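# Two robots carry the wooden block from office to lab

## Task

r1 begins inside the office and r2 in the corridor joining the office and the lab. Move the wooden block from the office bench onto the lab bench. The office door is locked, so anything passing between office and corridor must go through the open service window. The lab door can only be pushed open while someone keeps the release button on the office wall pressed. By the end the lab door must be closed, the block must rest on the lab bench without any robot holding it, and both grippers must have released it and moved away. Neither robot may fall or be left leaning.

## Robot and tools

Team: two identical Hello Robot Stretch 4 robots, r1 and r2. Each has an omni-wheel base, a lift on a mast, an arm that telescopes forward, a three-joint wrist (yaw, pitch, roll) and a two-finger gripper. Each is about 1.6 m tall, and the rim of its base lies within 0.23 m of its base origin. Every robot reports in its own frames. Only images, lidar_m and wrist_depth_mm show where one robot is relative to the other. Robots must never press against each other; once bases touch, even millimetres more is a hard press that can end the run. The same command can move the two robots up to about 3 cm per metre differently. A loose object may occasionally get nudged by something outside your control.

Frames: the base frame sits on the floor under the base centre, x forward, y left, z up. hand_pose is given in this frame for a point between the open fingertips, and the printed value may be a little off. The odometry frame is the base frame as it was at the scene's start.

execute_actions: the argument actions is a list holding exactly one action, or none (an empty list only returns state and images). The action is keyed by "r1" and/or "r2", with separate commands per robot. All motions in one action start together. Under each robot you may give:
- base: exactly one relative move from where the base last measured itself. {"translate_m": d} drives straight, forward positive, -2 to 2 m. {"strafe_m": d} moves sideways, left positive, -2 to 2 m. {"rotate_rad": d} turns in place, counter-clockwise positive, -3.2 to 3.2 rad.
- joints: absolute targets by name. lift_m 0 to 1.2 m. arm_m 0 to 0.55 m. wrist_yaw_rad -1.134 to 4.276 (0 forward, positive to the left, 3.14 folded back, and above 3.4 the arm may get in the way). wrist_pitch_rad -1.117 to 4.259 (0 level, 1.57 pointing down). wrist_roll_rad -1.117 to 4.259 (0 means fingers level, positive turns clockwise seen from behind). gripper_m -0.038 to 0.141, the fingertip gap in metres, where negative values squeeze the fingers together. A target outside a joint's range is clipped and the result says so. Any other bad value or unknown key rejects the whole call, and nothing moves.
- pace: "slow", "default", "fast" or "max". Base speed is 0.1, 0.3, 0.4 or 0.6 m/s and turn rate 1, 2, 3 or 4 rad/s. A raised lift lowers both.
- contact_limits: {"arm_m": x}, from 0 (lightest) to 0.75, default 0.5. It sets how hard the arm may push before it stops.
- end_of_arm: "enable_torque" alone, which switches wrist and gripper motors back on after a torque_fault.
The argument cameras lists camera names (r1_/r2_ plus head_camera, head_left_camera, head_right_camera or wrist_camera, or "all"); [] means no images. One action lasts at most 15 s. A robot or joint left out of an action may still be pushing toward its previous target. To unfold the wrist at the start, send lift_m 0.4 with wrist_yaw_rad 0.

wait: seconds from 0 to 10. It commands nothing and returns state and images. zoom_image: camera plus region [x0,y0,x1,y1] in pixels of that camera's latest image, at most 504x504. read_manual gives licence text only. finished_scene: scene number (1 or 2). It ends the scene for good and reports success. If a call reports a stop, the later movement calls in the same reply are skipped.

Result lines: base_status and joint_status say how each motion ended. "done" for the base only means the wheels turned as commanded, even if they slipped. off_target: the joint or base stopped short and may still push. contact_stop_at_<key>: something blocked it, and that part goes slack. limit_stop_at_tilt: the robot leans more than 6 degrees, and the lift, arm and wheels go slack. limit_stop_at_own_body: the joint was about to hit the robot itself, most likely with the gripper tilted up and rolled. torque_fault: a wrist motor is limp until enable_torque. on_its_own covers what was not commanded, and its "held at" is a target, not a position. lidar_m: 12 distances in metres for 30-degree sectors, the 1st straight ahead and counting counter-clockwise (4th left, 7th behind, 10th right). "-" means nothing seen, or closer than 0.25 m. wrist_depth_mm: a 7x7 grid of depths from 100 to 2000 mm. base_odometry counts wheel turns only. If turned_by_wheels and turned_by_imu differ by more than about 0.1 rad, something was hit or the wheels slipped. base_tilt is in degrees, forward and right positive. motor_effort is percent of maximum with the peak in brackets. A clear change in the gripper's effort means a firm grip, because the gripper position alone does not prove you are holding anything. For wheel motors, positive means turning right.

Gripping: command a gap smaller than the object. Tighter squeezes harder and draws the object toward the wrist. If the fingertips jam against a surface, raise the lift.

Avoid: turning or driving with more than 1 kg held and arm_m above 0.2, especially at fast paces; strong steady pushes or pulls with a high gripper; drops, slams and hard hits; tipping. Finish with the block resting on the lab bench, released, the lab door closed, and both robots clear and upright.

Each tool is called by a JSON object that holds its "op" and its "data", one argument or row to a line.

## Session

{"op": "execute_actions", "data": {
  "actions": []
}}

Scene clock: 0.00 s.
r1.base_odometry: x=+0.000 y=+0.000 heading=+0.000 (m, m, rad; r1's odometry frame)
r1.turned_by_wheels: +0.000 (rad since the last result)
r1.turned_by_imu: +0.000 (rad since the last result)
r1.base_tilt: forward=+0.8 right=-0.2 (deg)
r1.lidar_m: 1.07 1.00 1.17 1.41 1.41 1.44 1.74 3.13 1.07 0.76 1.02 2.11
r1.base_status: not commanded
r1.joint_positions: lift_m=+0.298 arm_m=+0.002 wrist_yaw_rad=+3.065 wrist_pitch_rad=+0.016 wrist_roll_rad=+0.014 gripper_m=+0.057
r1.joint_status: not commanded
r1.motor_effort: lift_m=+18 arm_m=-1 wrist_yaw_rad=+1 wrist_pitch_rad=-6 wrist_roll_rad=+0 gripper_m=-2 wheel_0=+0 wheel_1=+0 wheel_2=+0 (%)
r1.hand_pose: x=-0.1077 y=+0.1093 z=+0.4712 quat_wxyz=(+0.039, -0.008, +0.007, +0.999) (m; r1's base frame)
r1.wrist_depth_mm: 141 143 - - 1708 1336 1160 / - 141 - - 1618 1366 1160 / 105 139 247 - 1618 1336 1160 / 112 140 296 - 1576 1336 1160 / 138 - - - 1576 1336 1160 / - - 209 1863 195 1336 1160 / 1281 1336 1160 150 1160 1138 1138
r2.base_odometry: x=+0.000 y=+0.000 heading=+0.000 (m, m, rad; r2's odometry frame)
r2.turned_by_wheels: +0.000 (rad since the last result)
r2.turned_by_imu: +0.000 (rad since the last result)
r2.base_tilt: forward=-0.1 right=+0.2 (deg)
r2.lidar_m: 0.81 0.87 1.05 0.99 1.06 0.89 0.86 0.92 1.18 2.84 1.17 0.86
r2.base_status: not commanded
r2.joint_positions: lift_m=+0.141 arm_m=+0.003 wrist_yaw_rad=+3.129 wrist_pitch_rad=+0.004 wrist_roll_rad=-0.005 gripper_m=+0.057
r2.joint_status: not commanded
r2.motor_effort: lift_m=+21 arm_m=+0 wrist_yaw_rad=+0 wrist_pitch_rad=-6 wrist_roll_rad=+0 gripper_m=-2 wheel_0=+0 wheel_1=+0 wheel_2=+0 (%)
r2.hand_pose: x=-0.1139 y=+0.0912 z=+0.3182 quat_wxyz=(+0.006, -0.002, -0.002, +1.000) (m; r2's base frame)
r2.wrist_depth_mm: 131 134 976 976 1008 904 946 / 105 133 991 991 1008 917 917 / 108 134 274 991 991 931 917 / 125 144 1008 991 1008 931 946 / 891 991 991 991 991 946 960 / 904 991 190 1008 193 931 917 / 878 759 854 134 809 741 768
pictures: r1_head_camera, r1_head_left_camera, r1_head_right_camera, r1_wrist_camera, r2_head_camera, r2_head_left_camera, r2_head_right_camera, r2_wrist_camera
camera_calibration (this result's frames):
r1_wrist_camera: T_world_to_cam=[[0.0602809, 0.997824, -0.0267172, -0.0839969], [-0.0334116, -0.0247338, -0.999136, 0.540128], [-0.997622, 0.0611214, 0.0318479, 0.0963493], [0, 0, 0, 1]] pos_world=[0.11923, 0.0912845, 0.534348]
r2_wrist_camera: T_world_to_cam=[[0.0392621, 0.997807, -0.0532867, -0.0720542], [0.00472835, -0.0535127, -0.998556, 0.381592], [-0.999218, 0.0389534, -0.006819, 0.104912], [0, 0, 0, 1]] pos_world=[0.105855, 0.0882295, 0.377917]
Images, in order (width x height): r1_head_camera 420x560, r1_head_left_camera 420x672, r1_head_right_camera 420x672, r1_wrist_camera 616x392, r2_head_camera 420x560, r2_head_left_camera 420x672, r2_head_right_camera 420x672, r2_wrist_camera 616x392.

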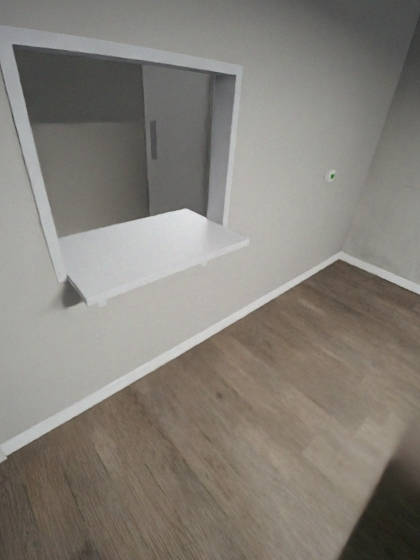

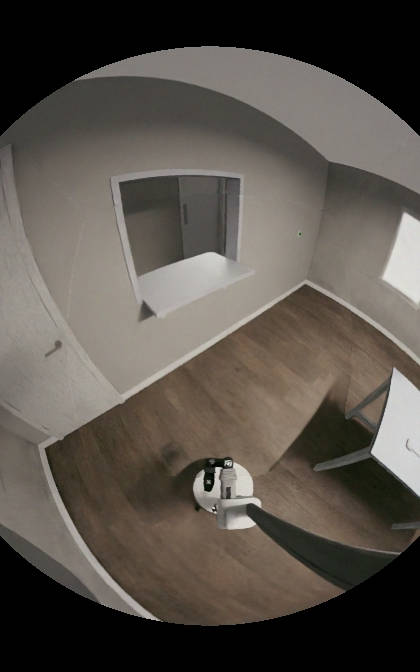

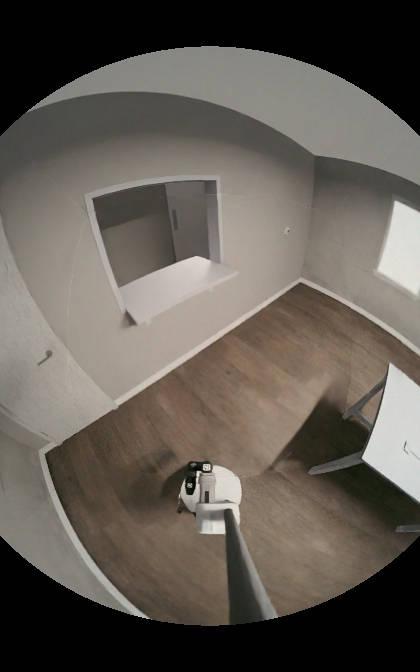

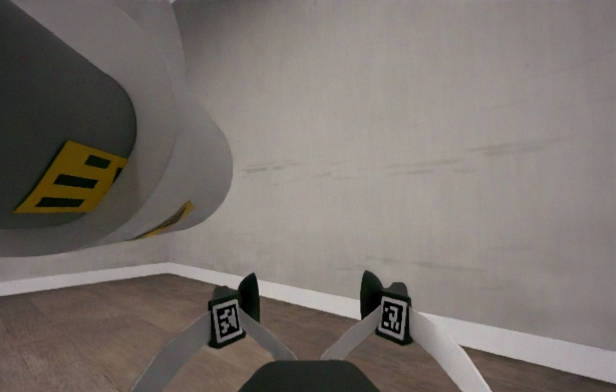

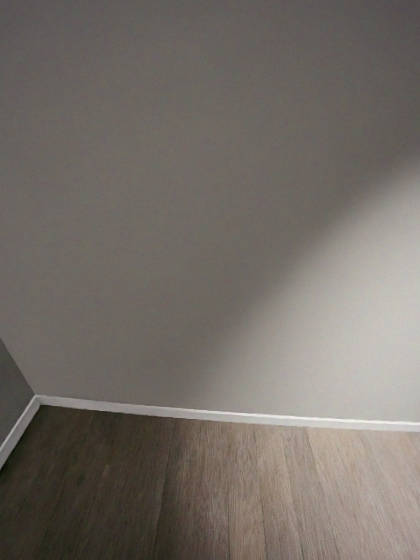

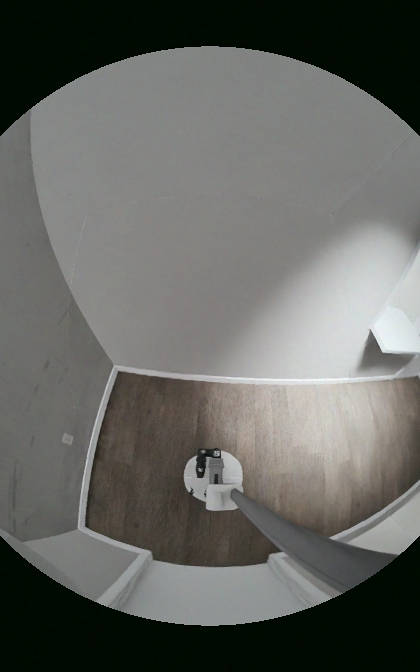

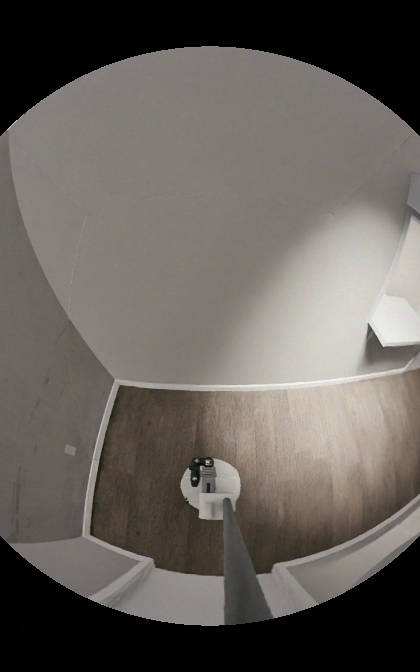

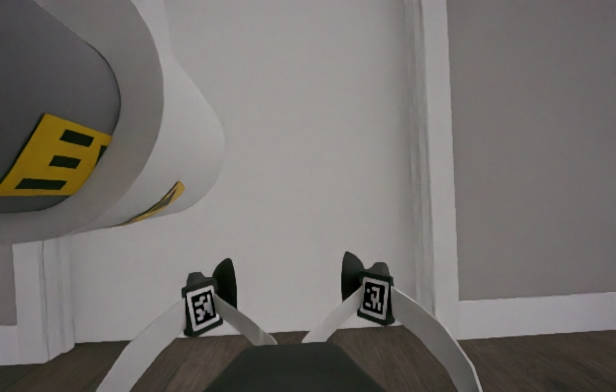

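{"op": "execute_actions", "data": {
  "actions": [
    {"r1":{"base":{"rotate_rad":-1.7},"joints":{"lift_m":0.76,"wrist_yaw_rad":0,"wrist_pitch_rad":0.25,"gripper_m":0.14},"pace":"fast"},"r2":{"base":{"strafe_m":-0.6},"joints":{"lift_m":0.9,"wrist_yaw_rad":0,"gripper_m":0.14},"pace":"fast"}}
  ],
  "cameras": ["r1_head_camera","r1_wrist_camera"]
}}

Scene clock: 3.37 s.
r1.base_odometry: x=+0.000 y=+0.000 heading=-1.700 (m, m, rad; r1's odometry frame)
r1.turned_by_wheels: -1.700 (rad since the last result)
r1.turned_by_imu: -1.687 (rad since the last result)
r1.base_tilt: forward=+0.9 right=-0.1 (deg)
r1.lidar_m: 0.75 0.84 2.56 1.15 1.00 1.17 1.33 1.42 1.42 1.62 2.65 1.32
r1.base_status: done
r1.joint_positions: lift_m=+0.760 arm_m=+0.002 wrist_yaw_rad=+0.001 wrist_pitch_rad=+0.252 wrist_roll_rad=+0.014 gripper_m=+0.140
r1.joint_status: all done
r1.motor_effort: lift_m=+21(22) arm_m=-1(2) wrist_yaw_rad=+0(4) wrist_pitch_rad=-4(3) wrist_roll_rad=+1(1) gripper_m=-1(4) wheel_0=+3(10) wheel_1=+1(12) wheel_2=-1(12) (%)
r1.hand_pose: x=+0.4526 y=-0.0873 z=+0.8660 quat_wxyz=(+0.992, +0.007, +0.126, -0.001) (m; r1's base frame)
r1.wrist_depth_mm: - - - - - - - / - - - - - - - / - - - - - - - / - 1118 1060 1042 1160 - - / - 691 661 809 - - - / 1808 544 621 1808 1808 210 1863 / 1537 1118 1397 148 1430 1397 1430
r2.base_odometry: x=+0.000 y=-0.600 heading=+0.000 (m, m, rad; r2's odometry frame)
r2.turned_by_wheels: +0.000 (rad since the last result)
r2.turned_by_imu: +0.000 (rad since the last result)
r2.base_tilt: forward=-0.3 right=+0.1 (deg)
r2.lidar_m: 0.80 0.86 1.22 1.60 1.19 0.94 0.78 0.85 1.26 2.68 0.81 0.77
r2.base_status: done
r2.joint_positions: lift_m=+0.900 arm_m=+0.003 wrist_yaw_rad=+0.000 wrist_pitch_rad=+0.004 wrist_roll_rad=-0.005 gripper_m=+0.140
r2.joint_status: all done
r2.motor_effort: lift_m=+24(27) arm_m=+0(0) wrist_yaw_rad=-1(4) wrist_pitch_rad=-6(6) wrist_roll_rad=+0(1) gripper_m=+0(2) wheel_0=-2(15) wheel_1=+3(12) wheel_2=+0(1) (%)
r2.hand_pose: x=+0.4619 y=-0.0873 z=+1.0769 quat_wxyz=(+1.000, -0.002, +0.002, +0.000) (m; r2's base frame)
r2.wrist_depth_mm: 585 585 591 597 603 603 - / 580 585 591 591 591 597 603 / 591 591 591 597 603 603 609 / 591 591 597 597 609 603 609 / 591 585 597 597 597 609 609 / 591 195 597 603 603 603 603 / 591 591 591 133 609 609 615
pictures: r1_head_camera, r1_wrist_camera
camera_calibration (this result's frames):
r1_wrist_camera: T_world_to_cam=[[0.010379, -0.9995, -0.0298503, -0.0600692], [-0.203125, 0.0271221, -0.978777, 1.01218], [0.979098, 0.0162221, -0.202742, -0.0406374], [0, 0, 0, 1]] pos_world=[0.246011, -0.0868324, 0.980666]
Images, in order (width x height): r1_head_camera 420x560, r1_wrist_camera 616x392.

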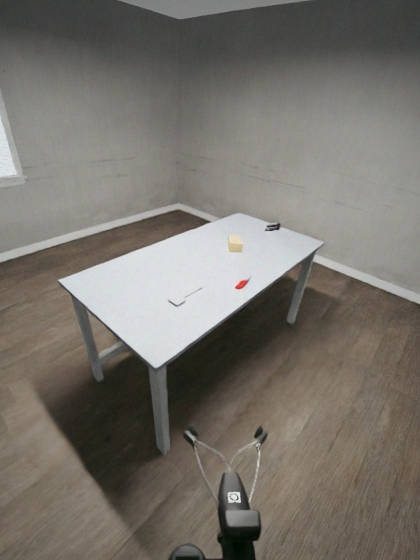

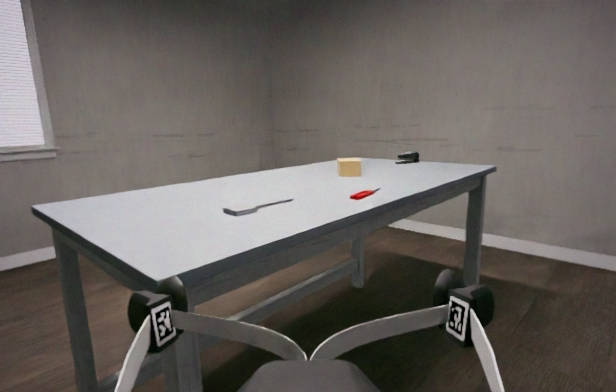

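{"op": "zoom_image", "data": {
  "camera": "r1_head_camera",
  "region": [180,200,330,310]
}}

Region (180, 200, 330, 310) of r1_head_camera's 420x560 image, scaled by 3.360, with more detail than that image has; it fills the top 370 rows of this view, and the rest is white.

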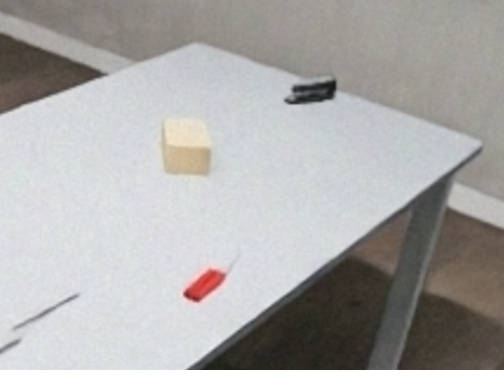

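{"op": "execute_actions", "data": {
  "actions": [
    {"r1":{"base":{"rotate_rad":-0.46},"joints":{"lift_m":0.78},"pace":"fast"},"r2":{"base":{"translate_m":-0.08},"joints":{"wrist_pitch_rad":0.25},"pace":"fast"}}
  ],
  "cameras": []
}}

{"op": "execute_actions", "data": {
  "actions": [
    {"r1":{"base":{"translate_m":0.86},"pace":"max"},"r2":{"base":{"strafe_m":-0.75},"pace":"max"}}
  ],
  "cameras": []
}}

{"op": "execute_actions", "data": {
  "actions": [
    {"r1":{"base":{"rotate_rad":0.76},"joints":{"arm_m":0.4,"wrist_yaw_rad":-0.32},"pace":"fast"}}
  ],
  "cameras": ["r1_head_camera","r1_wrist_camera","r2_wrist_camera"]
}}

Scene clock: 5.60 s.
r1.base_odometry: x=+0.000 y=+0.000 heading=-2.159 (m, m, rad; r1's odometry frame)
r1.turned_by_wheels: -0.460 (rad since the last result)
r1.turned_by_imu: -0.456 (rad since the last result)
r1.base_tilt: forward=+0.8 right=-0.1 (deg)
r1.lidar_m: 1.15 0.74 0.97 2.30 1.10 1.02 1.18 1.37 1.42 1.41 1.68 2.98
r1.base_status: done
r1.joint_positions: lift_m=+0.780 arm_m=+0.002 wrist_yaw_rad=+0.000 wrist_pitch_rad=+0.252 wrist_roll_rad=+0.014 gripper_m=+0.140
r1.joint_status: all done
r1.motor_effort: lift_m=+20(21) arm_m=-1(1) wrist_yaw_rad=+2(0) wrist_pitch_rad=-5(4) wrist_roll_rad=+1(1) gripper_m=+1(3) wheel_0=+4(10) wheel_1=+1(8) wheel_2=+1(10) (%)
r1.hand_pose: x=+0.4526 y=-0.0874 z=+0.8861 quat_wxyz=(+0.992, +0.007, +0.126, -0.001) (m; r1's base frame)
r1.wrist_depth_mm: - - - - - - - / - - - - - - - / - - - - - - - / 1255 1205 1366 - - - - / 707 866 - - - - - / 1756 1537 - 1921 1921 210 1863 / 1499 1464 1499 147 1499 1430 1430
r2.base_odometry: x=-0.080 y=-0.600 heading=+0.000 (m, m, rad; r2's odometry frame)
r2.turned_by_wheels: +0.000 (rad since the last result)
r2.turned_by_imu: -0.001 (rad since the last result)
r2.base_tilt: forward=-0.2 right=+0.1 (deg)
r2.lidar_m: 0.86 0.92 1.34 1.60 1.15 0.85 0.73 0.78 1.13 2.92 0.92 0.84
r2.base_status: done
r2.joint_positions: lift_m=+0.900 arm_m=+0.003 wrist_yaw_rad=+0.000 wrist_pitch_rad=+0.252 wrist_roll_rad=-0.005 gripper_m=+0.140
r2.joint_status: all done
r2.motor_effort: lift_m=+23(23) arm_m=+0(0) wrist_yaw_rad=-1(1) wrist_pitch_rad=-5(5) wrist_roll_rad=+0(0) gripper_m=+0(0) wheel_0=-2(5) wheel_1=-2(8) wheel_2=+0(9) (%)
r2.hand_pose: x=+0.4528 y=-0.0874 z=+1.0061 quat_wxyz=(+0.992, -0.002, +0.126, +0.000) (m; r2's base frame)
r2.wrist_depth_mm: 609 609 615 621 615 627 - / 621 627 634 640 647 647 - / 654 654 661 668 676 676 - / 676 676 683 699 691 699 691 / 707 707 715 715 715 732 732 / 732 195 723 750 741 750 768 / 768 768 778 133 788 798 809
pictures: none
No camera images: the call's "cameras" was empty. Leave "cameras" out to get every camera's image.

Scene clock: 9.10 s.
r1.base_odometry: x=-0.477 y=-0.715 heading=-2.159 (m, m, rad; r1's odometry frame)
r1.turned_by_wheels: +0.000 (rad since the last result)
r1.turned_by_imu: -0.001 (rad since the last result)
r1.base_tilt: forward=+0.8 right=+0.1 (deg)
r1.lidar_m: 0.68 0.40 0.34 0.34 0.40 1.79 2.00 1.93 1.65 1.65 1.94 2.30
r1.base_status: done
r1.joint_positions: lift_m=+0.780 arm_m=+0.002 wrist_yaw_rad=+0.000 wrist_pitch_rad=+0.252 wrist_roll_rad=+0.014 gripper_m=+0.140
r1.joint_status: not commanded
r1.motor_effort: lift_m=+20(20) arm_m=-1(1) wrist_yaw_rad=+1(2) wrist_pitch_rad=-3(4) wrist_roll_rad=+1(1) gripper_m=+0(1) wheel_0=+3(9) wheel_1=+2(7) wheel_2=-1(12) (%)
r1.hand_pose: x=+0.4526 y=-0.0874 z=+0.8861 quat_wxyz=(+0.992, +0.007, +0.126, -0.001) (m; r1's base frame)
r1.wrist_depth_mm: - - - 1921 1808 1708 1618 / - - - - 1808 1808 1708 / - - - - 1863 1808 1708 / - - - - - 1863 1756 / 699 691 809 - - 1863 1863 / 488 449 960 1921 1921 210 1756 / 404 1255 1430 148 1537 1430 1464
r2.base_odometry: x=-0.080 y=-1.350 heading=+0.000 (m, m, rad; r2's odometry frame)
r2.turned_by_wheels: +0.000 (rad since the last result)
r2.turned_by_imu: +0.000 (rad since the last result)
r2.base_tilt: forward=-0.2 right=+0.1 (deg)
r2.lidar_m: 0.59 0.66 1.31 2.38 1.09 0.79 0.75 0.82 1.18 2.31 0.88 0.65
r2.base_status: done
r2.joint_positions: lift_m=+0.900 arm_m=+0.003 wrist_yaw_rad=+0.000 wrist_pitch_rad=+0.252 wrist_roll_rad=-0.005 gripper_m=+0.140
r2.joint_status: not commanded
r2.motor_effort: lift_m=+23(24) arm_m=+0(0) wrist_yaw_rad=-2(1) wrist_pitch_rad=-5(5) wrist_roll_rad=+0(0) gripper_m=+0(0) wheel_0=-2(13) wheel_1=+2(13) wheel_2=+0(1) (%)
r2.hand_pose: x=+0.4528 y=-0.0874 z=+1.0061 quat_wxyz=(+0.992, -0.002, +0.126, +0.000) (m; r2's base frame)
r2.wrist_depth_mm: 574 - - - - - - / 585 - - - - - - / 615 732 - - - - - / 640 676 778 768 741 723 715 / 654 508 504 492 488 480 473 / 691 195 445 452 452 715 732 / 732 723 741 133 750 750 768
pictures: none
No camera images: the call's "cameras" was empty. Leave "cameras" out to get every camera's image.

Scene clock: 11.00 s.
r1.base_odometry: x=-0.477 y=-0.715 heading=-1.400 (m, m, rad; r1's odometry frame)
r1.turned_by_wheels: +0.759 (rad since the last result)
r1.turned_by_imu: +0.755 (rad since the last result)
r1.base_tilt: forward=+0.7 right=+0.0 (deg)
r1.lidar_m: 0.37 0.34 0.36 0.48 1.77 2.05 1.74 1.63 1.73 2.34 2.30 0.52
r1.base_status: done
r1.joint_positions: lift_m=+0.780 arm_m=+0.399 wrist_yaw_rad=-0.320 wrist_pitch_rad=+0.252 wrist_roll_rad=+0.014 gripper_m=+0.140
r1.joint_status: all done
r1.motor_effort: lift_m=+20(20) arm_m=+4(5) wrist_yaw_rad=+0(4) wrist_pitch_rad=-3(6) wrist_roll_rad=+1(1) gripper_m=+1(2) wheel_0=-4(10) wheel_1=-3(8) wheel_2=-1(12) (%)
r1.hand_pose: x=+0.8079 y=-0.1708 z=+0.8861 quat_wxyz=(+0.979, +0.027, +0.123, -0.159) (m; r1's base frame)
r1.wrist_depth_mm: - - - - 1983 1618 1464 / - - - - - 1708 1499 / - - - - - 1756 1537 / - - - - - 1808 1576 / - - 668 654 634 634 1537 / 473 418 343 459 449 210 445 / 368 332 270 148 349 334 347
r2.base_odometry: x=-0.080 y=-1.350 heading=+0.000 (m, m, rad; r2's odometry frame)
r2.turned_by_wheels: +0.000 (rad since the last result)
r2.turned_by_imu: +0.000 (rad since the last result)
r2.base_tilt: forward=-0.2 right=+0.2 (deg)
r2.lidar_m: 0.61 0.68 1.33 2.35 1.07 0.79 0.75 0.80 1.17 2.30 0.88 0.65
r2.base_status: not commanded
r2.joint_positions: lift_m=+0.900 arm_m=+0.003 wrist_yaw_rad=+0.000 wrist_pitch_rad=+0.252 wrist_roll_rad=-0.005 gripper_m=+0.140
r2.joint_status: not commanded
r2.motor_effort: lift_m=+23(23) arm_m=+0(0) wrist_yaw_rad=+0(0) wrist_pitch_rad=-5(5) wrist_roll_rad=+0(1) gripper_m=-1(1) wheel_0=-3(2) wheel_1=+2(2) wheel_2=+0(0) (%)
r2.hand_pose: x=+0.4528 y=-0.0874 z=+1.0061 quat_wxyz=(+0.992, -0.002, +0.126, +0.000) (m; r2's base frame)
r2.wrist_depth_mm: 574 - - - - - - / 585 - - - - - - / 615 732 - - - - - / 647 683 768 750 741 723 699 / 661 512 500 496 484 477 469 / 691 195 442 455 452 707 723 / 732 723 732 133 741 750 759
pictures: r1_head_camera, r1_wrist_camera, r2_wrist_camera
camera_calibration (this result's frames):
r1_wrist_camera: T_world_to_cam=[[-0.304821, -0.951942, -0.0298515, 0.116115], [-0.184358, 0.0897255, -0.978755, 1.10172], [0.934396, -0.292841, -0.202848, -0.399641], [0, 0, 0, 1]] pos_world=[0.611929, -0.105349, 1.00072]
r2_wrist_camera: T_world_to_cam=[[-0.0384552, -0.998238, -0.0451818, -0.0268827], [-0.250742, 0.0534082, -0.96658, 1.14909], [0.96729, -0.025841, -0.252354, 0.0337723], [0, 0, 0, 1]] pos_world=[0.254423, -0.0873335, 1.11799]
Images, in order (width x height): r1_head_camera 420x560, r1_wrist_camera 616x392, r2_wrist_camera 616x392.

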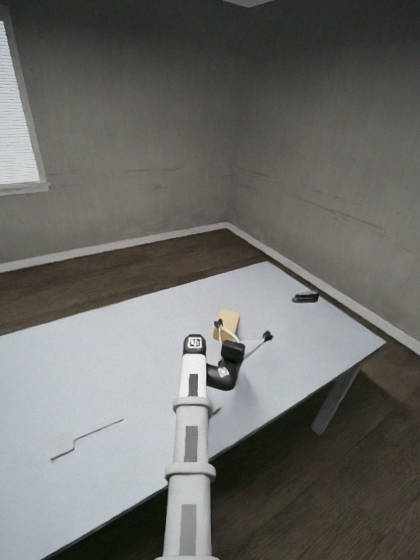

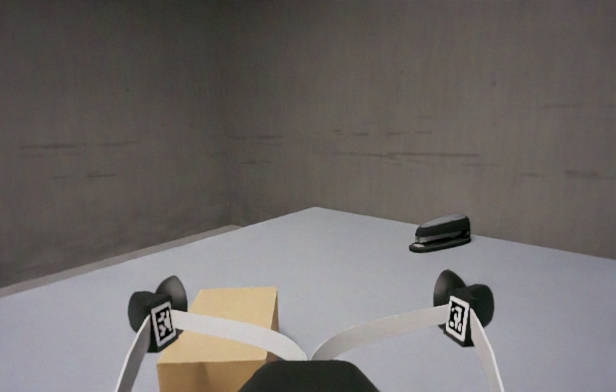

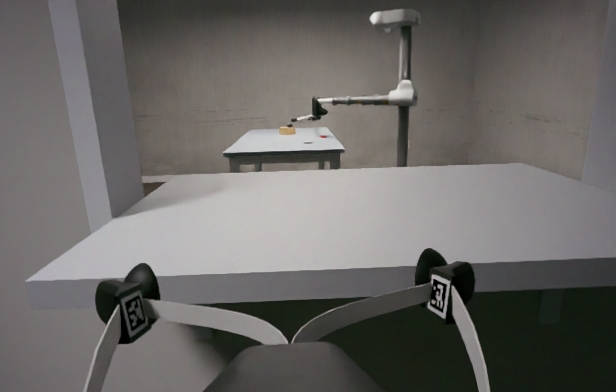

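{"op": "execute_actions", "data": {
  "actions": [
    {"r1":{"base":{"rotate_rad":0.047},"joints":{"arm_m":0.495},"pace":"fast"}}
  ],
  "cameras": ["r1_wrist_camera"]
}}

{"op": "execute_actions", "data": {
  "actions": [
    {"r1":{"joints":{"lift_m":0.697}}}
  ],
  "cameras": ["r1_wrist_camera"]
}}

Scene clock: 12.53 s.
r1.base_odometry: x=-0.477 y=-0.715 heading=-1.353 (m, m, rad; r1's odometry frame)
r1.turned_by_wheels: +0.046 (rad since the last result)
r1.turned_by_imu: +0.047 (rad since the last result)
r1.base_tilt: forward=+0.7 right=-0.1 (deg)
r1.lidar_m: 0.37 0.32 0.37 0.48 1.79 2.06 1.71 1.65 1.74 2.39 2.31 0.48
r1.base_status: done
r1.joint_positions: lift_m=+0.780 arm_m=+0.494 wrist_yaw_rad=-0.320 wrist_pitch_rad=+0.252 wrist_roll_rad=+0.014 gripper_m=+0.140
r1.joint_status: all done
r1.motor_effort: lift_m=+20(20) arm_m=+4(3) wrist_yaw_rad=+2(2) wrist_pitch_rad=-5(4) wrist_roll_rad=+2(1) gripper_m=-1(1) wheel_0=-3(10) wheel_1=-2(8) wheel_2=-1(11) (%)
r1.hand_pose: x=+0.9028 y=-0.1708 z=+0.8861 quat_wxyz=(+0.979, +0.027, +0.123, -0.159) (m; r1's base frame)
r1.wrist_depth_mm: - - - - - 1661 1464 / - - - - - 1708 1499 / - - - - - 1708 1576 / - - - - - 1756 1537 / - - - 647 640 580 580 / - 418 462 455 452 211 445 / 366 347 355 147 349 334 347
r2.base_odometry: x=-0.080 y=-1.350 heading=+0.000 (m, m, rad; r2's odometry frame)
r2.turned_by_wheels: +0.000 (rad since the last result)
r2.turned_by_imu: +0.000 (rad since the last result)
r2.base_tilt: forward=-0.2 right=+0.1 (deg)
r2.lidar_m: 0.63 0.67 1.30 2.34 1.07 0.79 0.76 0.78 1.20 2.29 0.86 0.65
r2.base_status: not commanded
r2.joint_positions: lift_m=+0.900 arm_m=+0.003 wrist_yaw_rad=+0.000 wrist_pitch_rad=+0.252 wrist_roll_rad=-0.005 gripper_m=+0.140
r2.joint_status: not commanded
r2.motor_effort: lift_m=+23(23) arm_m=+0(0) wrist_yaw_rad=+1(1) wrist_pitch_rad=-5(5) wrist_roll_rad=+0(0) gripper_m=+1(0) wheel_0=-3(2) wheel_1=+2(1) wheel_2=+0(0) (%)
r2.hand_pose: x=+0.4528 y=-0.0874 z=+1.0061 quat_wxyz=(+0.992, -0.002, +0.126, +0.000) (m; r2's base frame)
r2.wrist_depth_mm: 574 - - - - - - / 591 - - - - - - / 621 732 - - - - - / 647 676 788 768 741 723 707 / 668 508 500 488 484 477 473 / 683 195 449 449 455 715 732 / 732 723 723 133 759 750 768
pictures: r1_wrist_camera
camera_calibration (this result's frames):
r1_wrist_camera: T_world_to_cam=[[-0.30492, -0.95191, -0.0298517, 0.145139], [-0.184357, 0.0897476, -0.978753, 1.11923], [0.934364, -0.292938, -0.202857, -0.488377], [0, 0, 0, 1]] pos_world=[0.706916, -0.105353, 1.00071]
Images, in order (width x height): r1_wrist_camera 616x392.

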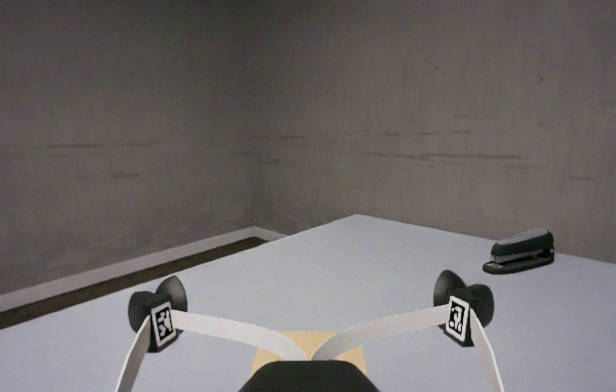

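Scene clock: 13.87 s.
r1.base_odometry: x=-0.477 y=-0.715 heading=-1.353 (m, m, rad; r1's odometry frame)
r1.turned_by_wheels: +0.000 (rad since the last result)
r1.turned_by_imu: +0.001 (rad since the last result)
r1.base_tilt: forward=+0.7 right=-0.2 (deg)
r1.lidar_m: 0.36 0.33 0.37 0.50 1.79 2.07 1.72 1.66 1.76 2.37 2.31 0.48
r1.base_status: not commanded
r1.joint_positions: lift_m=+0.698 arm_m=+0.494 wrist_yaw_rad=-0.320 wrist_pitch_rad=+0.237 wrist_roll_rad=+0.015 gripper_m=+0.140
r1.joint_status: all done
r1.on_its_own: wrist_pitch_rad is at rest, and its effort (+41) is outside its rest range (-23 to +23)
r1.motor_effort: lift_m=+9(18) arm_m=+4(4) wrist_yaw_rad=+2(1) wrist_pitch_rad=+41(40) wrist_roll_rad=-3(4) gripper_m=+3(2) wheel_0=-4(3) wheel_1=-2(2) wheel_2=-1(1) (%)
r1.hand_pose: x=+0.9039 y=-0.1712 z=+0.8083 quat_wxyz=(+0.980, +0.026, +0.115, -0.159) (m; r1's base frame)
r1.wrist_depth_mm: - - - - - 1661 1464 / - - - - - 1708 1499 / - - - - - 1756 1576 / - - - - 1921 1756 1464 / - 492 480 473 462 459 449 / 340 298 211 201 211 216 315 / 255 241 176 145 228 232 241
r2.base_odometry: x=-0.080 y=-1.350 heading=+0.000 (m, m, rad; r2's odometry frame)
r2.turned_by_wheels: +0.000 (rad since the last result)
r2.turned_by_imu: +0.000 (rad since the last result)
r2.base_tilt: forward=-0.3 right=+0.1 (deg)
r2.lidar_m: 0.63 0.68 1.29 2.34 1.08 0.80 0.77 0.80 1.19 2.31 0.87 0.66
r2.base_status: not commanded
r2.joint_positions: lift_m=+0.900 arm_m=+0.003 wrist_yaw_rad=+0.000 wrist_pitch_rad=+0.252 wrist_roll_rad=-0.005 gripper_m=+0.140
r2.joint_status: not commanded
r2.motor_effort: lift_m=+23(24) arm_m=+0(0) wrist_yaw_rad=+0(1) wrist_pitch_rad=-5(6) wrist_roll_rad=+1(0) gripper_m=+1(0) wheel_0=-2(2) wheel_1=+2(2) wheel_2=+0(0) (%)
r2.hand_pose: x=+0.4528 y=-0.0874 z=+1.0061 quat_wxyz=(+0.992, -0.002, +0.126, +0.000) (m; r2's base frame)
r2.wrist_depth_mm: 574 - - - - - - / 585 - - - - - - / 609 741 - - - - - / 640 683 778 759 741 723 707 / 661 512 504 500 484 477 469 / 683 195 445 452 452 723 732 / 723 732 732 133 750 759 759
pictures: r1_wrist_camera
camera_calibration (this result's frames):
r1_wrist_camera: T_world_to_cam=[[-0.304804, -0.951907, -0.0311071, 0.143716], [-0.169512, 0.0863602, -0.981737, 1.03176], [0.937209, -0.293965, -0.187682, -0.520222], [0, 0, 0, 1]] pos_world=[0.706258, -0.105226, 0.919755]
Images, in order (width x height): r1_wrist_camera 616x392.

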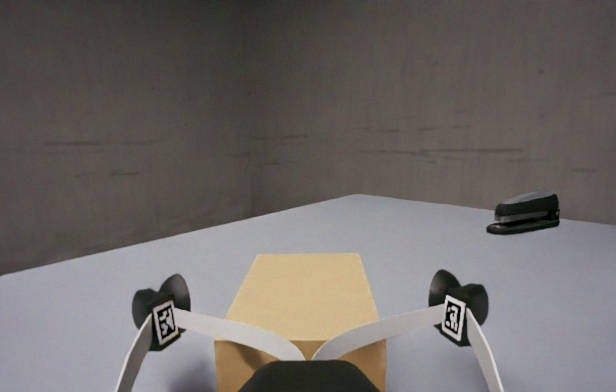

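{"op": "execute_actions", "data": {
  "actions": [
    {"r1":{"joints":{"lift_m":0.785},"pace":"fast"}}
  ],
  "cameras": []
}}

{"op": "execute_actions", "data": {
  "actions": [
    {"r1":{"joints":{"arm_m":0.525,"wrist_pitch_rad":0.6}},"r2":{"joints":{"lift_m":0.94,"wrist_pitch_rad":0.6}}}
  ],
  "cameras": ["r1_wrist_camera"]
}}

Scene clock: 15.43 s.
r1.base_odometry: x=-0.477 y=-0.715 heading=-1.353 (m, m, rad; r1's odometry frame)
r1.turned_by_wheels: +0.000 (rad since the last result)
r1.turned_by_imu: +0.001 (rad since the last result)
r1.base_tilt: forward=+0.7 right=+0.0 (deg)
r1.lidar_m: 0.36 0.34 0.34 0.51 1.78 2.06 1.71 1.65 1.73 2.37 2.31 0.47
r1.base_status: not commanded
r1.joint_positions: lift_m=+0.785 arm_m=+0.494 wrist_yaw_rad=-0.320 wrist_pitch_rad=+0.252 wrist_roll_rad=+0.014 gripper_m=+0.140
r1.joint_status: all done
r1.motor_effort: lift_m=+21(23) arm_m=+4(4) wrist_yaw_rad=+2(1) wrist_pitch_rad=-3(40) wrist_roll_rad=+0(3) gripper_m=+0(3) wheel_0=-4(4) wheel_1=-2(2) wheel_2=-1(1) (%)
r1.hand_pose: x=+0.9029 y=-0.1708 z=+0.8911 quat_wxyz=(+0.979, +0.027, +0.123, -0.159) (m; r1's base frame)
r1.wrist_depth_mm: - - - - - 1661 1464 / - - - - - 1661 1499 / - - - - - 1863 1537 / - - - - - 1808 1537 / - - - 661 654 597 1464 / - 427 473 469 462 211 452 / 373 353 364 148 359 342 355
r2.base_odometry: x=-0.080 y=-1.350 heading=+0.000 (m, m, rad; r2's odometry frame)
r2.turned_by_wheels: +0.000 (rad since the last result)
r2.turned_by_imu: +0.000 (rad since the last result)
r2.base_tilt: forward=-0.3 right=+0.1 (deg)
r2.lidar_m: 0.62 0.66 1.28 2.35 1.06 0.79 0.75 0.81 1.19 2.32 0.87 0.63
r2.base_status: not commanded
r2.joint_positions: lift_m=+0.900 arm_m=+0.003 wrist_yaw_rad=+0.000 wrist_pitch_rad=+0.252 wrist_roll_rad=-0.005 gripper_m=+0.140
r2.joint_status: not commanded
r2.motor_effort: lift_m=+23(23) arm_m=+0(0) wrist_yaw_rad=-1(1) wrist_pitch_rad=-5(5) wrist_roll_rad=+0(0) gripper_m=-1(0) wheel_0=-3(3) wheel_1=+1(2) wheel_2=+0(0) (%)
r2.hand_pose: x=+0.4528 y=-0.0874 z=+1.0061 quat_wxyz=(+0.992, -0.002, +0.126, +0.000) (m; r2's base frame)
r2.wrist_depth_mm: 569 - - - - - - / 591 - - - - - - / 621 732 - - - - - / 640 676 778 759 741 723 707 / 668 517 500 496 480 473 469 / 683 195 445 455 452 715 723 / 741 723 723 133 732 750 768
pictures: none
No camera images: the call's "cameras" was empty. Leave "cameras" out to get every camera's image.

Scene clock: 16.43 s.
r1.base_odometry: x=-0.477 y=-0.715 heading=-1.353 (m, m, rad; r1's odometry frame)
r1.turned_by_wheels: +0.000 (rad since the last result)
r1.turned_by_imu: +0.000 (rad since the last result)
r1.base_tilt: forward=+0.8 right=-0.1 (deg)
r1.lidar_m: 0.36 0.33 0.36 0.55 1.77 2.08 1.72 1.65 1.75 2.40 2.31 0.49
r1.base_status: not commanded
r1.joint_positions: lift_m=+0.785 arm_m=+0.524 wrist_yaw_rad=-0.320 wrist_pitch_rad=+0.601 wrist_roll_rad=+0.014 gripper_m=+0.140
r1.joint_status: all done
r1.motor_effort: lift_m=+21(21) arm_m=+5(6) wrist_yaw_rad=+1(1) wrist_pitch_rad=-2(0) wrist_roll_rad=+1(0) gripper_m=+0(2) wheel_0=-4(4) wheel_1=-2(2) wheel_2=-1(1) (%)
r1.hand_pose: x=+0.8934 y=-0.1578 z=+0.7997 quat_wxyz=(+0.943, +0.054, +0.291, -0.154) (m; r1's base frame)
r1.wrist_depth_mm: 1921 - - - 1921 1661 1430 / - - - - 768 1708 1464 / - - 525 521 521 508 504 / 407 404 399 394 392 387 382 / 325 324 317 225 300 312 310 / 271 251 208 188 194 209 260 / 231 224 223 147 213 219 224
r2.base_odometry: x=-0.080 y=-1.350 heading=+0.000 (m, m, rad; r2's odometry frame)
r2.turned_by_wheels: +0.000 (rad since the last result)
r2.turned_by_imu: +0.000 (rad since the last result)
r2.base_tilt: forward=-0.3 right=+0.2 (deg)
r2.lidar_m: 0.61 0.67 1.29 2.35 1.04 0.80 0.74 0.80 1.16 2.31 0.87 0.65
r2.base_status: not commanded
r2.joint_positions: lift_m=+0.940 arm_m=+0.003 wrist_yaw_rad=+0.000 wrist_pitch_rad=+0.602 wrist_roll_rad=-0.005 gripper_m=+0.140
r2.joint_status: all done
r2.motor_effort: lift_m=+24(25) arm_m=+0(0) wrist_yaw_rad=+0(0) wrist_pitch_rad=-4(6) wrist_roll_rad=+0(0) gripper_m=+1(0) wheel_0=-2(2) wheel_1=+1(2) wheel_2=+0(0) (%)
r2.hand_pose: x=+0.4113 y=-0.0874 z=+0.9547 quat_wxyz=(+0.955, -0.002, +0.296, +0.001) (m; r2's base frame)
r2.wrist_depth_mm: 569 891 - - - - - / 621 627 627 621 621 621 615 / 521 466 466 462 466 469 473 / 750 750 759 768 778 778 778 / 809 842 842 854 854 854 878 / 917 195 904 946 917 960 991 / 1060 1042 1060 133 1098 1098 1138
pictures: r1_wrist_camera
camera_calibration (this result's frames):
r1_wrist_camera: T_world_to_cam=[[-0.315363, -0.948444, -0.0316163, 0.16338], [-0.490563, 0.191453, -0.850114, 1.21856], [0.812339, -0.252585, -0.525649, -0.119718], [0, 0, 0, 1]] pos_world=[0.746553, -0.108579, 0.978147]
Images, in order (width x height): r1_wrist_camera 616x392.

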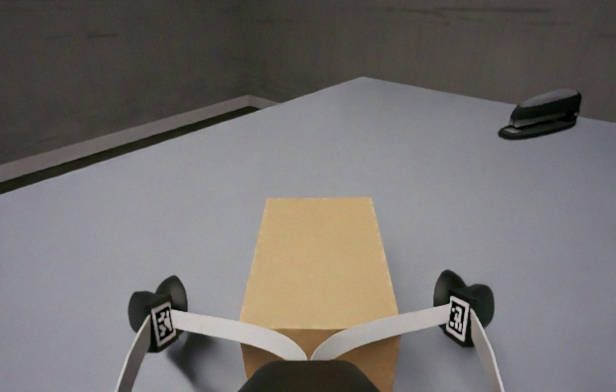

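{"op": "execute_actions", "data": {
  "actions": [
    {"r1":{"joints":{"gripper_m":0.02}}}
  ],
  "cameras": ["r1_wrist_camera"]
}}

{"op": "execute_actions", "data": {
  "actions": [
    {"r1":{"joints":{"lift_m":0.83},"pace":"fast"}}
  ],
  "cameras": ["r1_wrist_camera"]
}}

Scene clock: 18.90 s.
r1.base_odometry: x=-0.477 y=-0.715 heading=-1.353 (m, m, rad; r1's odometry frame)
r1.turned_by_wheels: +0.000 (rad since the last result)
r1.turned_by_imu: +0.001 (rad since the last result)
r1.base_tilt: forward=+0.9 right=-0.1 (deg)
r1.lidar_m: 0.37 0.33 0.36 0.53 1.78 2.05 1.71 1.66 1.74 2.40 2.31 0.47
r1.base_status: not commanded
r1.joint_positions: lift_m=+0.785 arm_m=+0.524 wrist_yaw_rad=-0.320 wrist_pitch_rad=+0.604 wrist_roll_rad=+0.014 gripper_m=+0.021
r1.joint_status: all done
r1.motor_effort: lift_m=+21(21) arm_m=+4(4) wrist_yaw_rad=+1(2) wrist_pitch_rad=-9(10) wrist_roll_rad=+0(1) gripper_m=-23(25) wheel_0=-4(3) wheel_1=-2(2) wheel_2=-1(1) (%)
r1.hand_pose: x=+0.8930 y=-0.1577 z=+0.7991 quat_wxyz=(+0.942, +0.054, +0.293, -0.154) (m; r1's base frame)
r1.wrist_depth_mm: 1921 - - - 1983 1618 1430 / - - - - 750 1661 1499 / - - 521 521 508 504 496 / 404 397 397 389 384 379 379 / 324 317 306 213 300 307 307 / 268 265 179 176 179 257 256 / 230 164 178 164 196 211 223
r2.base_odometry: x=-0.080 y=-1.350 heading=+0.000 (m, m, rad; r2's odometry frame)
r2.turned_by_wheels: +0.000 (rad since the last result)
r2.turned_by_imu: +0.000 (rad since the last result)
r2.base_tilt: forward=-0.2 right=+0.1 (deg)
r2.lidar_m: 0.61 0.66 1.33 2.35 1.05 0.79 0.77 0.83 1.16 2.31 0.87 0.66
r2.base_status: not commanded
r2.joint_positions: lift_m=+0.940 arm_m=+0.003 wrist_yaw_rad=+0.000 wrist_pitch_rad=+0.602 wrist_roll_rad=-0.005 gripper_m=+0.140
r2.joint_status: not commanded
r2.motor_effort: lift_m=+24(24) arm_m=+0(0) wrist_yaw_rad=+0(1) wrist_pitch_rad=-4(4) wrist_roll_rad=+0(1) gripper_m=+0(1) wheel_0=-2(2) wheel_1=+1(2) wheel_2=+0(1) (%)
r2.hand_pose: x=+0.4113 y=-0.0874 z=+0.9547 quat_wxyz=(+0.955, -0.002, +0.296, +0.001) (m; r2's base frame)
r2.wrist_depth_mm: 569 878 - - - - - / 615 634 627 627 621 621 621 / 525 466 462 462 462 466 473 / 741 750 768 750 778 778 798 / 820 820 842 866 854 854 891 / 931 195 904 931 946 976 1008 / 1042 1042 1042 133 1098 1098 1118
pictures: r1_wrist_camera
camera_calibration (this result's frames):
r1_wrist_camera: T_world_to_cam=[[-0.315692, -0.948335, -0.031613, 0.163609], [-0.492615, 0.19228, -0.84874, 1.21866], [0.810968, -0.252367, -0.527865, -0.11664], [0, 0, 0, 1]] pos_world=[0.746573, -0.108605, 0.977931]
Images, in order (width x height): r1_wrist_camera 616x392.

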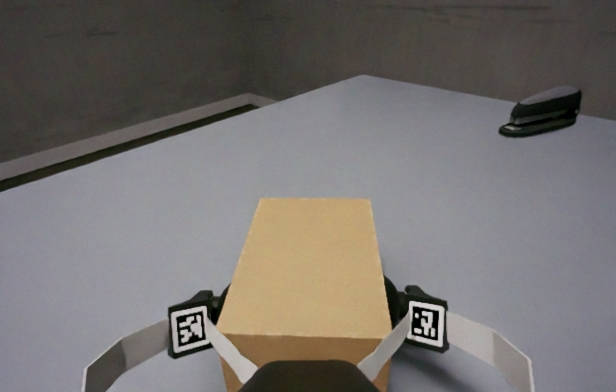

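Scene clock: 19.77 s.
r1.base_odometry: x=-0.477 y=-0.715 heading=-1.353 (m, m, rad; r1's odometry frame)
r1.turned_by_wheels: +0.000 (rad since the last result)
r1.turned_by_imu: +0.000 (rad since the last result)
r1.base_tilt: forward=+0.8 right=-0.1 (deg)
r1.lidar_m: 0.36 0.32 0.35 0.51 1.81 2.07 1.71 1.66 1.75 2.39 2.32 0.49
r1.base_status: not commanded
r1.joint_positions: lift_m=+0.830 arm_m=+0.524 wrist_yaw_rad=-0.320 wrist_pitch_rad=+0.604 wrist_roll_rad=+0.014 gripper_m=+0.021
r1.joint_status: all done
r1.motor_effort: lift_m=+21(22) arm_m=+5(4) wrist_yaw_rad=+1(3) wrist_pitch_rad=-11(11) wrist_roll_rad=+0(0) gripper_m=-24(24) wheel_0=-4(4) wheel_1=-2(2) wheel_2=-1(1) (%)
r1.hand_pose: x=+0.8929 y=-0.1577 z=+0.8440 quat_wxyz=(+0.942, +0.054, +0.293, -0.154) (m; r1's base frame)
r1.wrist_depth_mm: 1921 - - - 1921 1618 1430 / - - - - - 1756 1537 / - - - 627 615 597 549 / 1921 492 484 473 466 466 459 / 392 387 368 212 364 375 370 / 325 325 180 177 179 312 312 / 281 164 179 164 219 257 270
r2.base_odometry: x=-0.080 y=-1.350 heading=+0.000 (m, m, rad; r2's odometry frame)
r2.turned_by_wheels: +0.000 (rad since the last result)
r2.turned_by_imu: +0.000 (rad since the last result)
r2.base_tilt: forward=-0.3 right=+0.1 (deg)
r2.lidar_m: 0.61 0.66 1.28 2.35 1.05 0.80 0.77 0.78 1.17 2.31 0.88 0.66
r2.base_status: not commanded
r2.joint_positions: lift_m=+0.940 arm_m=+0.003 wrist_yaw_rad=+0.000 wrist_pitch_rad=+0.602 wrist_roll_rad=-0.005 gripper_m=+0.140
r2.joint_status: not commanded
r2.motor_effort: lift_m=+24(24) arm_m=+0(0) wrist_yaw_rad=+0(0) wrist_pitch_rad=-4(4) wrist_roll_rad=+0(0) gripper_m=-1(1) wheel_0=-2(2) wheel_1=+1(1) wheel_2=+0(0) (%)
r2.hand_pose: x=+0.4113 y=-0.0874 z=+0.9547 quat_wxyz=(+0.955, -0.002, +0.296, +0.001) (m; r2's base frame)
r2.wrist_depth_mm: 569 878 - - - - - / 615 634 621 621 621 621 615 / 521 466 462 462 462 469 469 / 741 750 750 759 768 778 798 / 820 820 854 854 854 854 878 / 931 195 904 946 917 960 991 / 1060 1060 1060 133 1118 1118 1118
pictures: r1_wrist_camera
camera_calibration (this result's frames):
r1_wrist_camera: T_world_to_cam=[[-0.315701, -0.948332, -0.0316126, 0.165037], [-0.492863, 0.192362, -0.848577, 1.25684], [0.810814, -0.252316, -0.528126, -0.0925333], [0, 0, 0, 1]] pos_world=[0.74658, -0.108606, 1.02287]
Images, in order (width x height): r1_wrist_camera 616x392.

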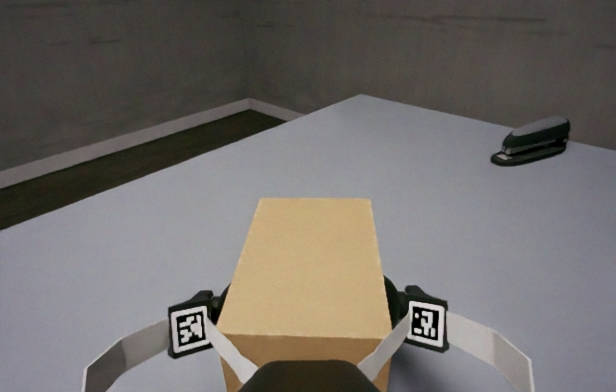

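{"op": "execute_actions", "data": {
  "actions": [
    {"r1":{"base":{"rotate_rad":2.07},"joints":{"arm_m":0.01,"wrist_yaw_rad":0}}}
  ],
  "cameras": []
}}

{"op": "execute_actions", "data": {
  "actions": [
    {"r1":{"base":{"translate_m":1.2},"joints":{"lift_m":0.98},"pace":"fast"}}
  ],
  "cameras": ["r1_head_right_camera","r1_head_camera","r2_head_camera"]
}}

Scene clock: 22.70 s.
r1.base_odometry: x=-0.477 y=-0.715 heading=+0.716 (m, m, rad; r1's odometry frame)
r1.turned_by_wheels: +2.070 (rad since the last result)
r1.turned_by_imu: +2.057 (rad since the last result)
r1.base_tilt: forward=+0.8 right=-0.1 (deg)
r1.lidar_m: 1.79 2.04 1.73 1.65 1.74 2.36 2.32 0.51 0.35 0.34 0.35 0.48
r1.base_status: done
r1.joint_positions: lift_m=+0.830 arm_m=+0.011 wrist_yaw_rad=+0.000 wrist_pitch_rad=+0.604 wrist_roll_rad=+0.014 gripper_m=+0.021
r1.joint_status: all done
r1.motor_effort: lift_m=+21(21) arm_m=-5(5) wrist_yaw_rad=-1(10) wrist_pitch_rad=-10(11) wrist_roll_rad=+1(0) gripper_m=-25(25) wheel_0=-4(12) wheel_1=-1(8) wheel_2=-1(10) (%)
r1.hand_pose: x=+0.4191 y=-0.0874 z=+0.8440 quat_wxyz=(+0.955, +0.007, +0.298, -0.002) (m; r1's base frame)
r1.wrist_depth_mm: 1537 1499 1576 1576 1537 1576 1576 / 1661 1661 1708 1708 1661 1661 1708 / 1808 1808 1863 1808 1863 1808 1863 / 1863 1921 1863 1863 1863 1756 1756 / 1576 1537 1499 213 1430 1499 1537 / 1336 1308 180 176 180 1255 1255 / 1118 164 178 164 609 1025 1078
r2.base_odometry: x=-0.080 y=-1.350 heading=+0.000 (m, m, rad; r2's odometry frame)
r2.turned_by_wheels: +0.000 (rad since the last result)
r2.turned_by_imu: +0.000 (rad since the last result)
r2.base_tilt: forward=-0.2 right=+0.1 (deg)
r2.lidar_m: 0.63 0.65 1.31 2.37 1.05 0.80 0.77 0.83 1.15 2.31 0.87 0.65
r2.base_status: not commanded
r2.joint_positions: lift_m=+0.940 arm_m=+0.003 wrist_yaw_rad=+0.000 wrist_pitch_rad=+0.602 wrist_roll_rad=-0.005 gripper_m=+0.140
r2.joint_status: not commanded
r2.motor_effort: lift_m=+24(24) arm_m=+0(0) wrist_yaw_rad=-1(0) wrist_pitch_rad=-4(4) wrist_roll_rad=+1(1) gripper_m=+1(1) wheel_0=-2(2) wheel_1=+1(1) wheel_2=+0(0) (%)
r2.hand_pose: x=+0.4113 y=-0.0874 z=+0.9547 quat_wxyz=(+0.955, -0.002, +0.296, +0.001) (m; r2's base frame)
r2.wrist_depth_mm: 574 891 - - - - - / 615 640 627 621 621 621 621 / 521 466 462 459 462 466 473 / 732 750 759 768 768 778 788 / 820 842 842 854 842 842 891 / 931 195 904 960 931 976 1008 / 1060 1060 1078 133 1098 1118 1160
pictures: none
No camera images: the call's "cameras" was empty. Leave "cameras" out to get every camera's image.

Scene clock: 27.17 s.
r1.base_odometry: x=+0.428 y=+0.073 heading=+0.717 (m, m, rad; r1's odometry frame)
r1.turned_by_wheels: +0.001 (rad since the last result)
r1.turned_by_imu: -0.001 (rad since the last result)
r1.base_tilt: forward=+0.7 right=-0.2 (deg)
r1.lidar_m: 0.48 0.84 1.12 1.66 1.73 2.35 1.49 0.88 1.18 3.12 0.82 0.61
r1.base_status: done
r1.joint_positions: lift_m=+0.980 arm_m=+0.011 wrist_yaw_rad=+0.000 wrist_pitch_rad=+0.605 wrist_roll_rad=+0.014 gripper_m=+0.021
r1.joint_status: all done
r1.motor_effort: lift_m=+21(23) arm_m=-4(4) wrist_yaw_rad=+1(1) wrist_pitch_rad=-11(11) wrist_roll_rad=+0(1) gripper_m=-26(22) wheel_0=+4(9) wheel_1=+2(7) wheel_2=+3(13) (%)
r1.hand_pose: x=+0.4190 y=-0.0874 z=+0.9940 quat_wxyz=(+0.955, +0.007, +0.298, -0.002) (m; r1's base frame)
r1.wrist_depth_mm: 496 496 496 - - - - / 539 539 539 854 - - 866 / 580 580 585 597 609 615 597 / 640 640 634 477 469 462 462 / 699 699 691 213 407 413 415 / 759 759 180 176 179 759 788 / 854 164 178 163 525 842 904
r2.base_odometry: x=-0.080 y=-1.350 heading=+0.000 (m, m, rad; r2's odometry frame)
r2.turned_by_wheels: +0.000 (rad since the last result)
r2.turned_by_imu: -0.001 (rad since the last result)
r2.base_tilt: forward=-0.2 right=+0.1 (deg)
r2.lidar_m: 0.61 0.68 1.30 2.34 1.08 0.79 0.76 0.85 1.17 2.31 0.87 0.65
r2.base_status: not commanded
r2.joint_positions: lift_m=+0.940 arm_m=+0.003 wrist_yaw_rad=+0.000 wrist_pitch_rad=+0.602 wrist_roll_rad=-0.005 gripper_m=+0.140
r2.joint_status: not commanded
r2.motor_effort: lift_m=+24(24) arm_m=+0(0) wrist_yaw_rad=+0(1) wrist_pitch_rad=-4(4) wrist_roll_rad=+0(0) gripper_m=+0(0) wheel_0=-2(3) wheel_1=+2(2) wheel_2=+0(0) (%)
r2.hand_pose: x=+0.4113 y=-0.0874 z=+0.9547 quat_wxyz=(+0.955, -0.002, +0.296, +0.001) (m; r2's base frame)
r2.wrist_depth_mm: 564 891 - - 1537 - - / 621 627 627 627 621 615 621 / 521 462 459 462 466 462 469 / 741 750 759 759 768 778 788 / 831 842 842 854 842 842 878 / 931 195 904 931 931 960 1008 / 1060 1060 1042 133 1118 1098 1160
pictures: r1_head_camera, r1_head_right_camera, r2_head_camera
Images, in order (width x height): r1_head_camera 420x560, r1_head_right_camera 420x672, r2_head_camera 420x560.

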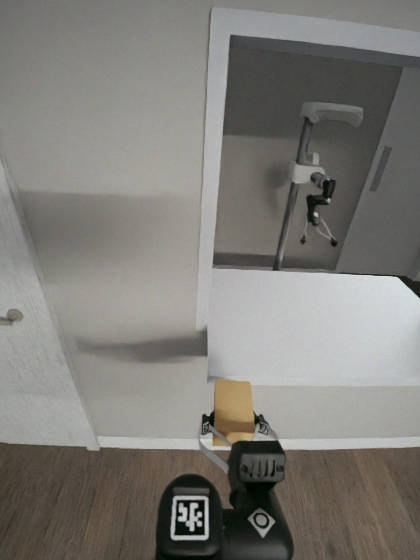

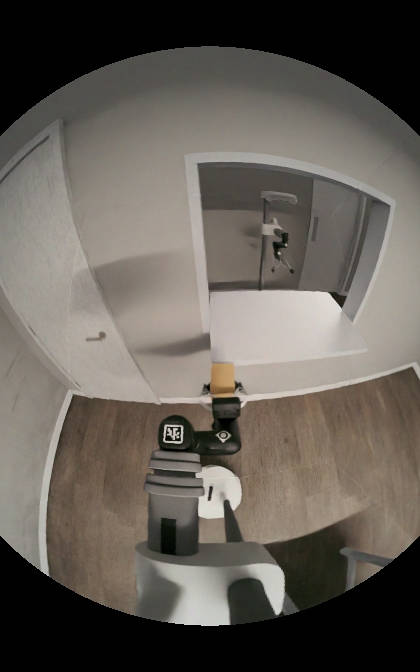

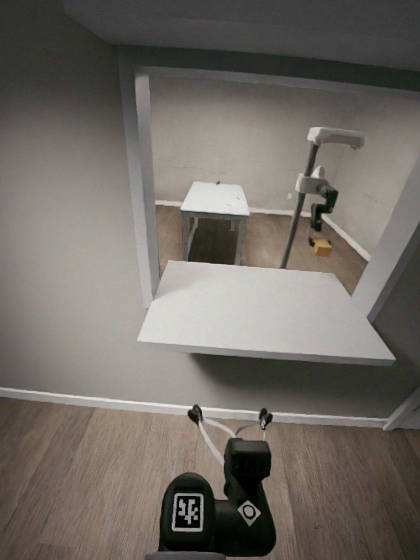

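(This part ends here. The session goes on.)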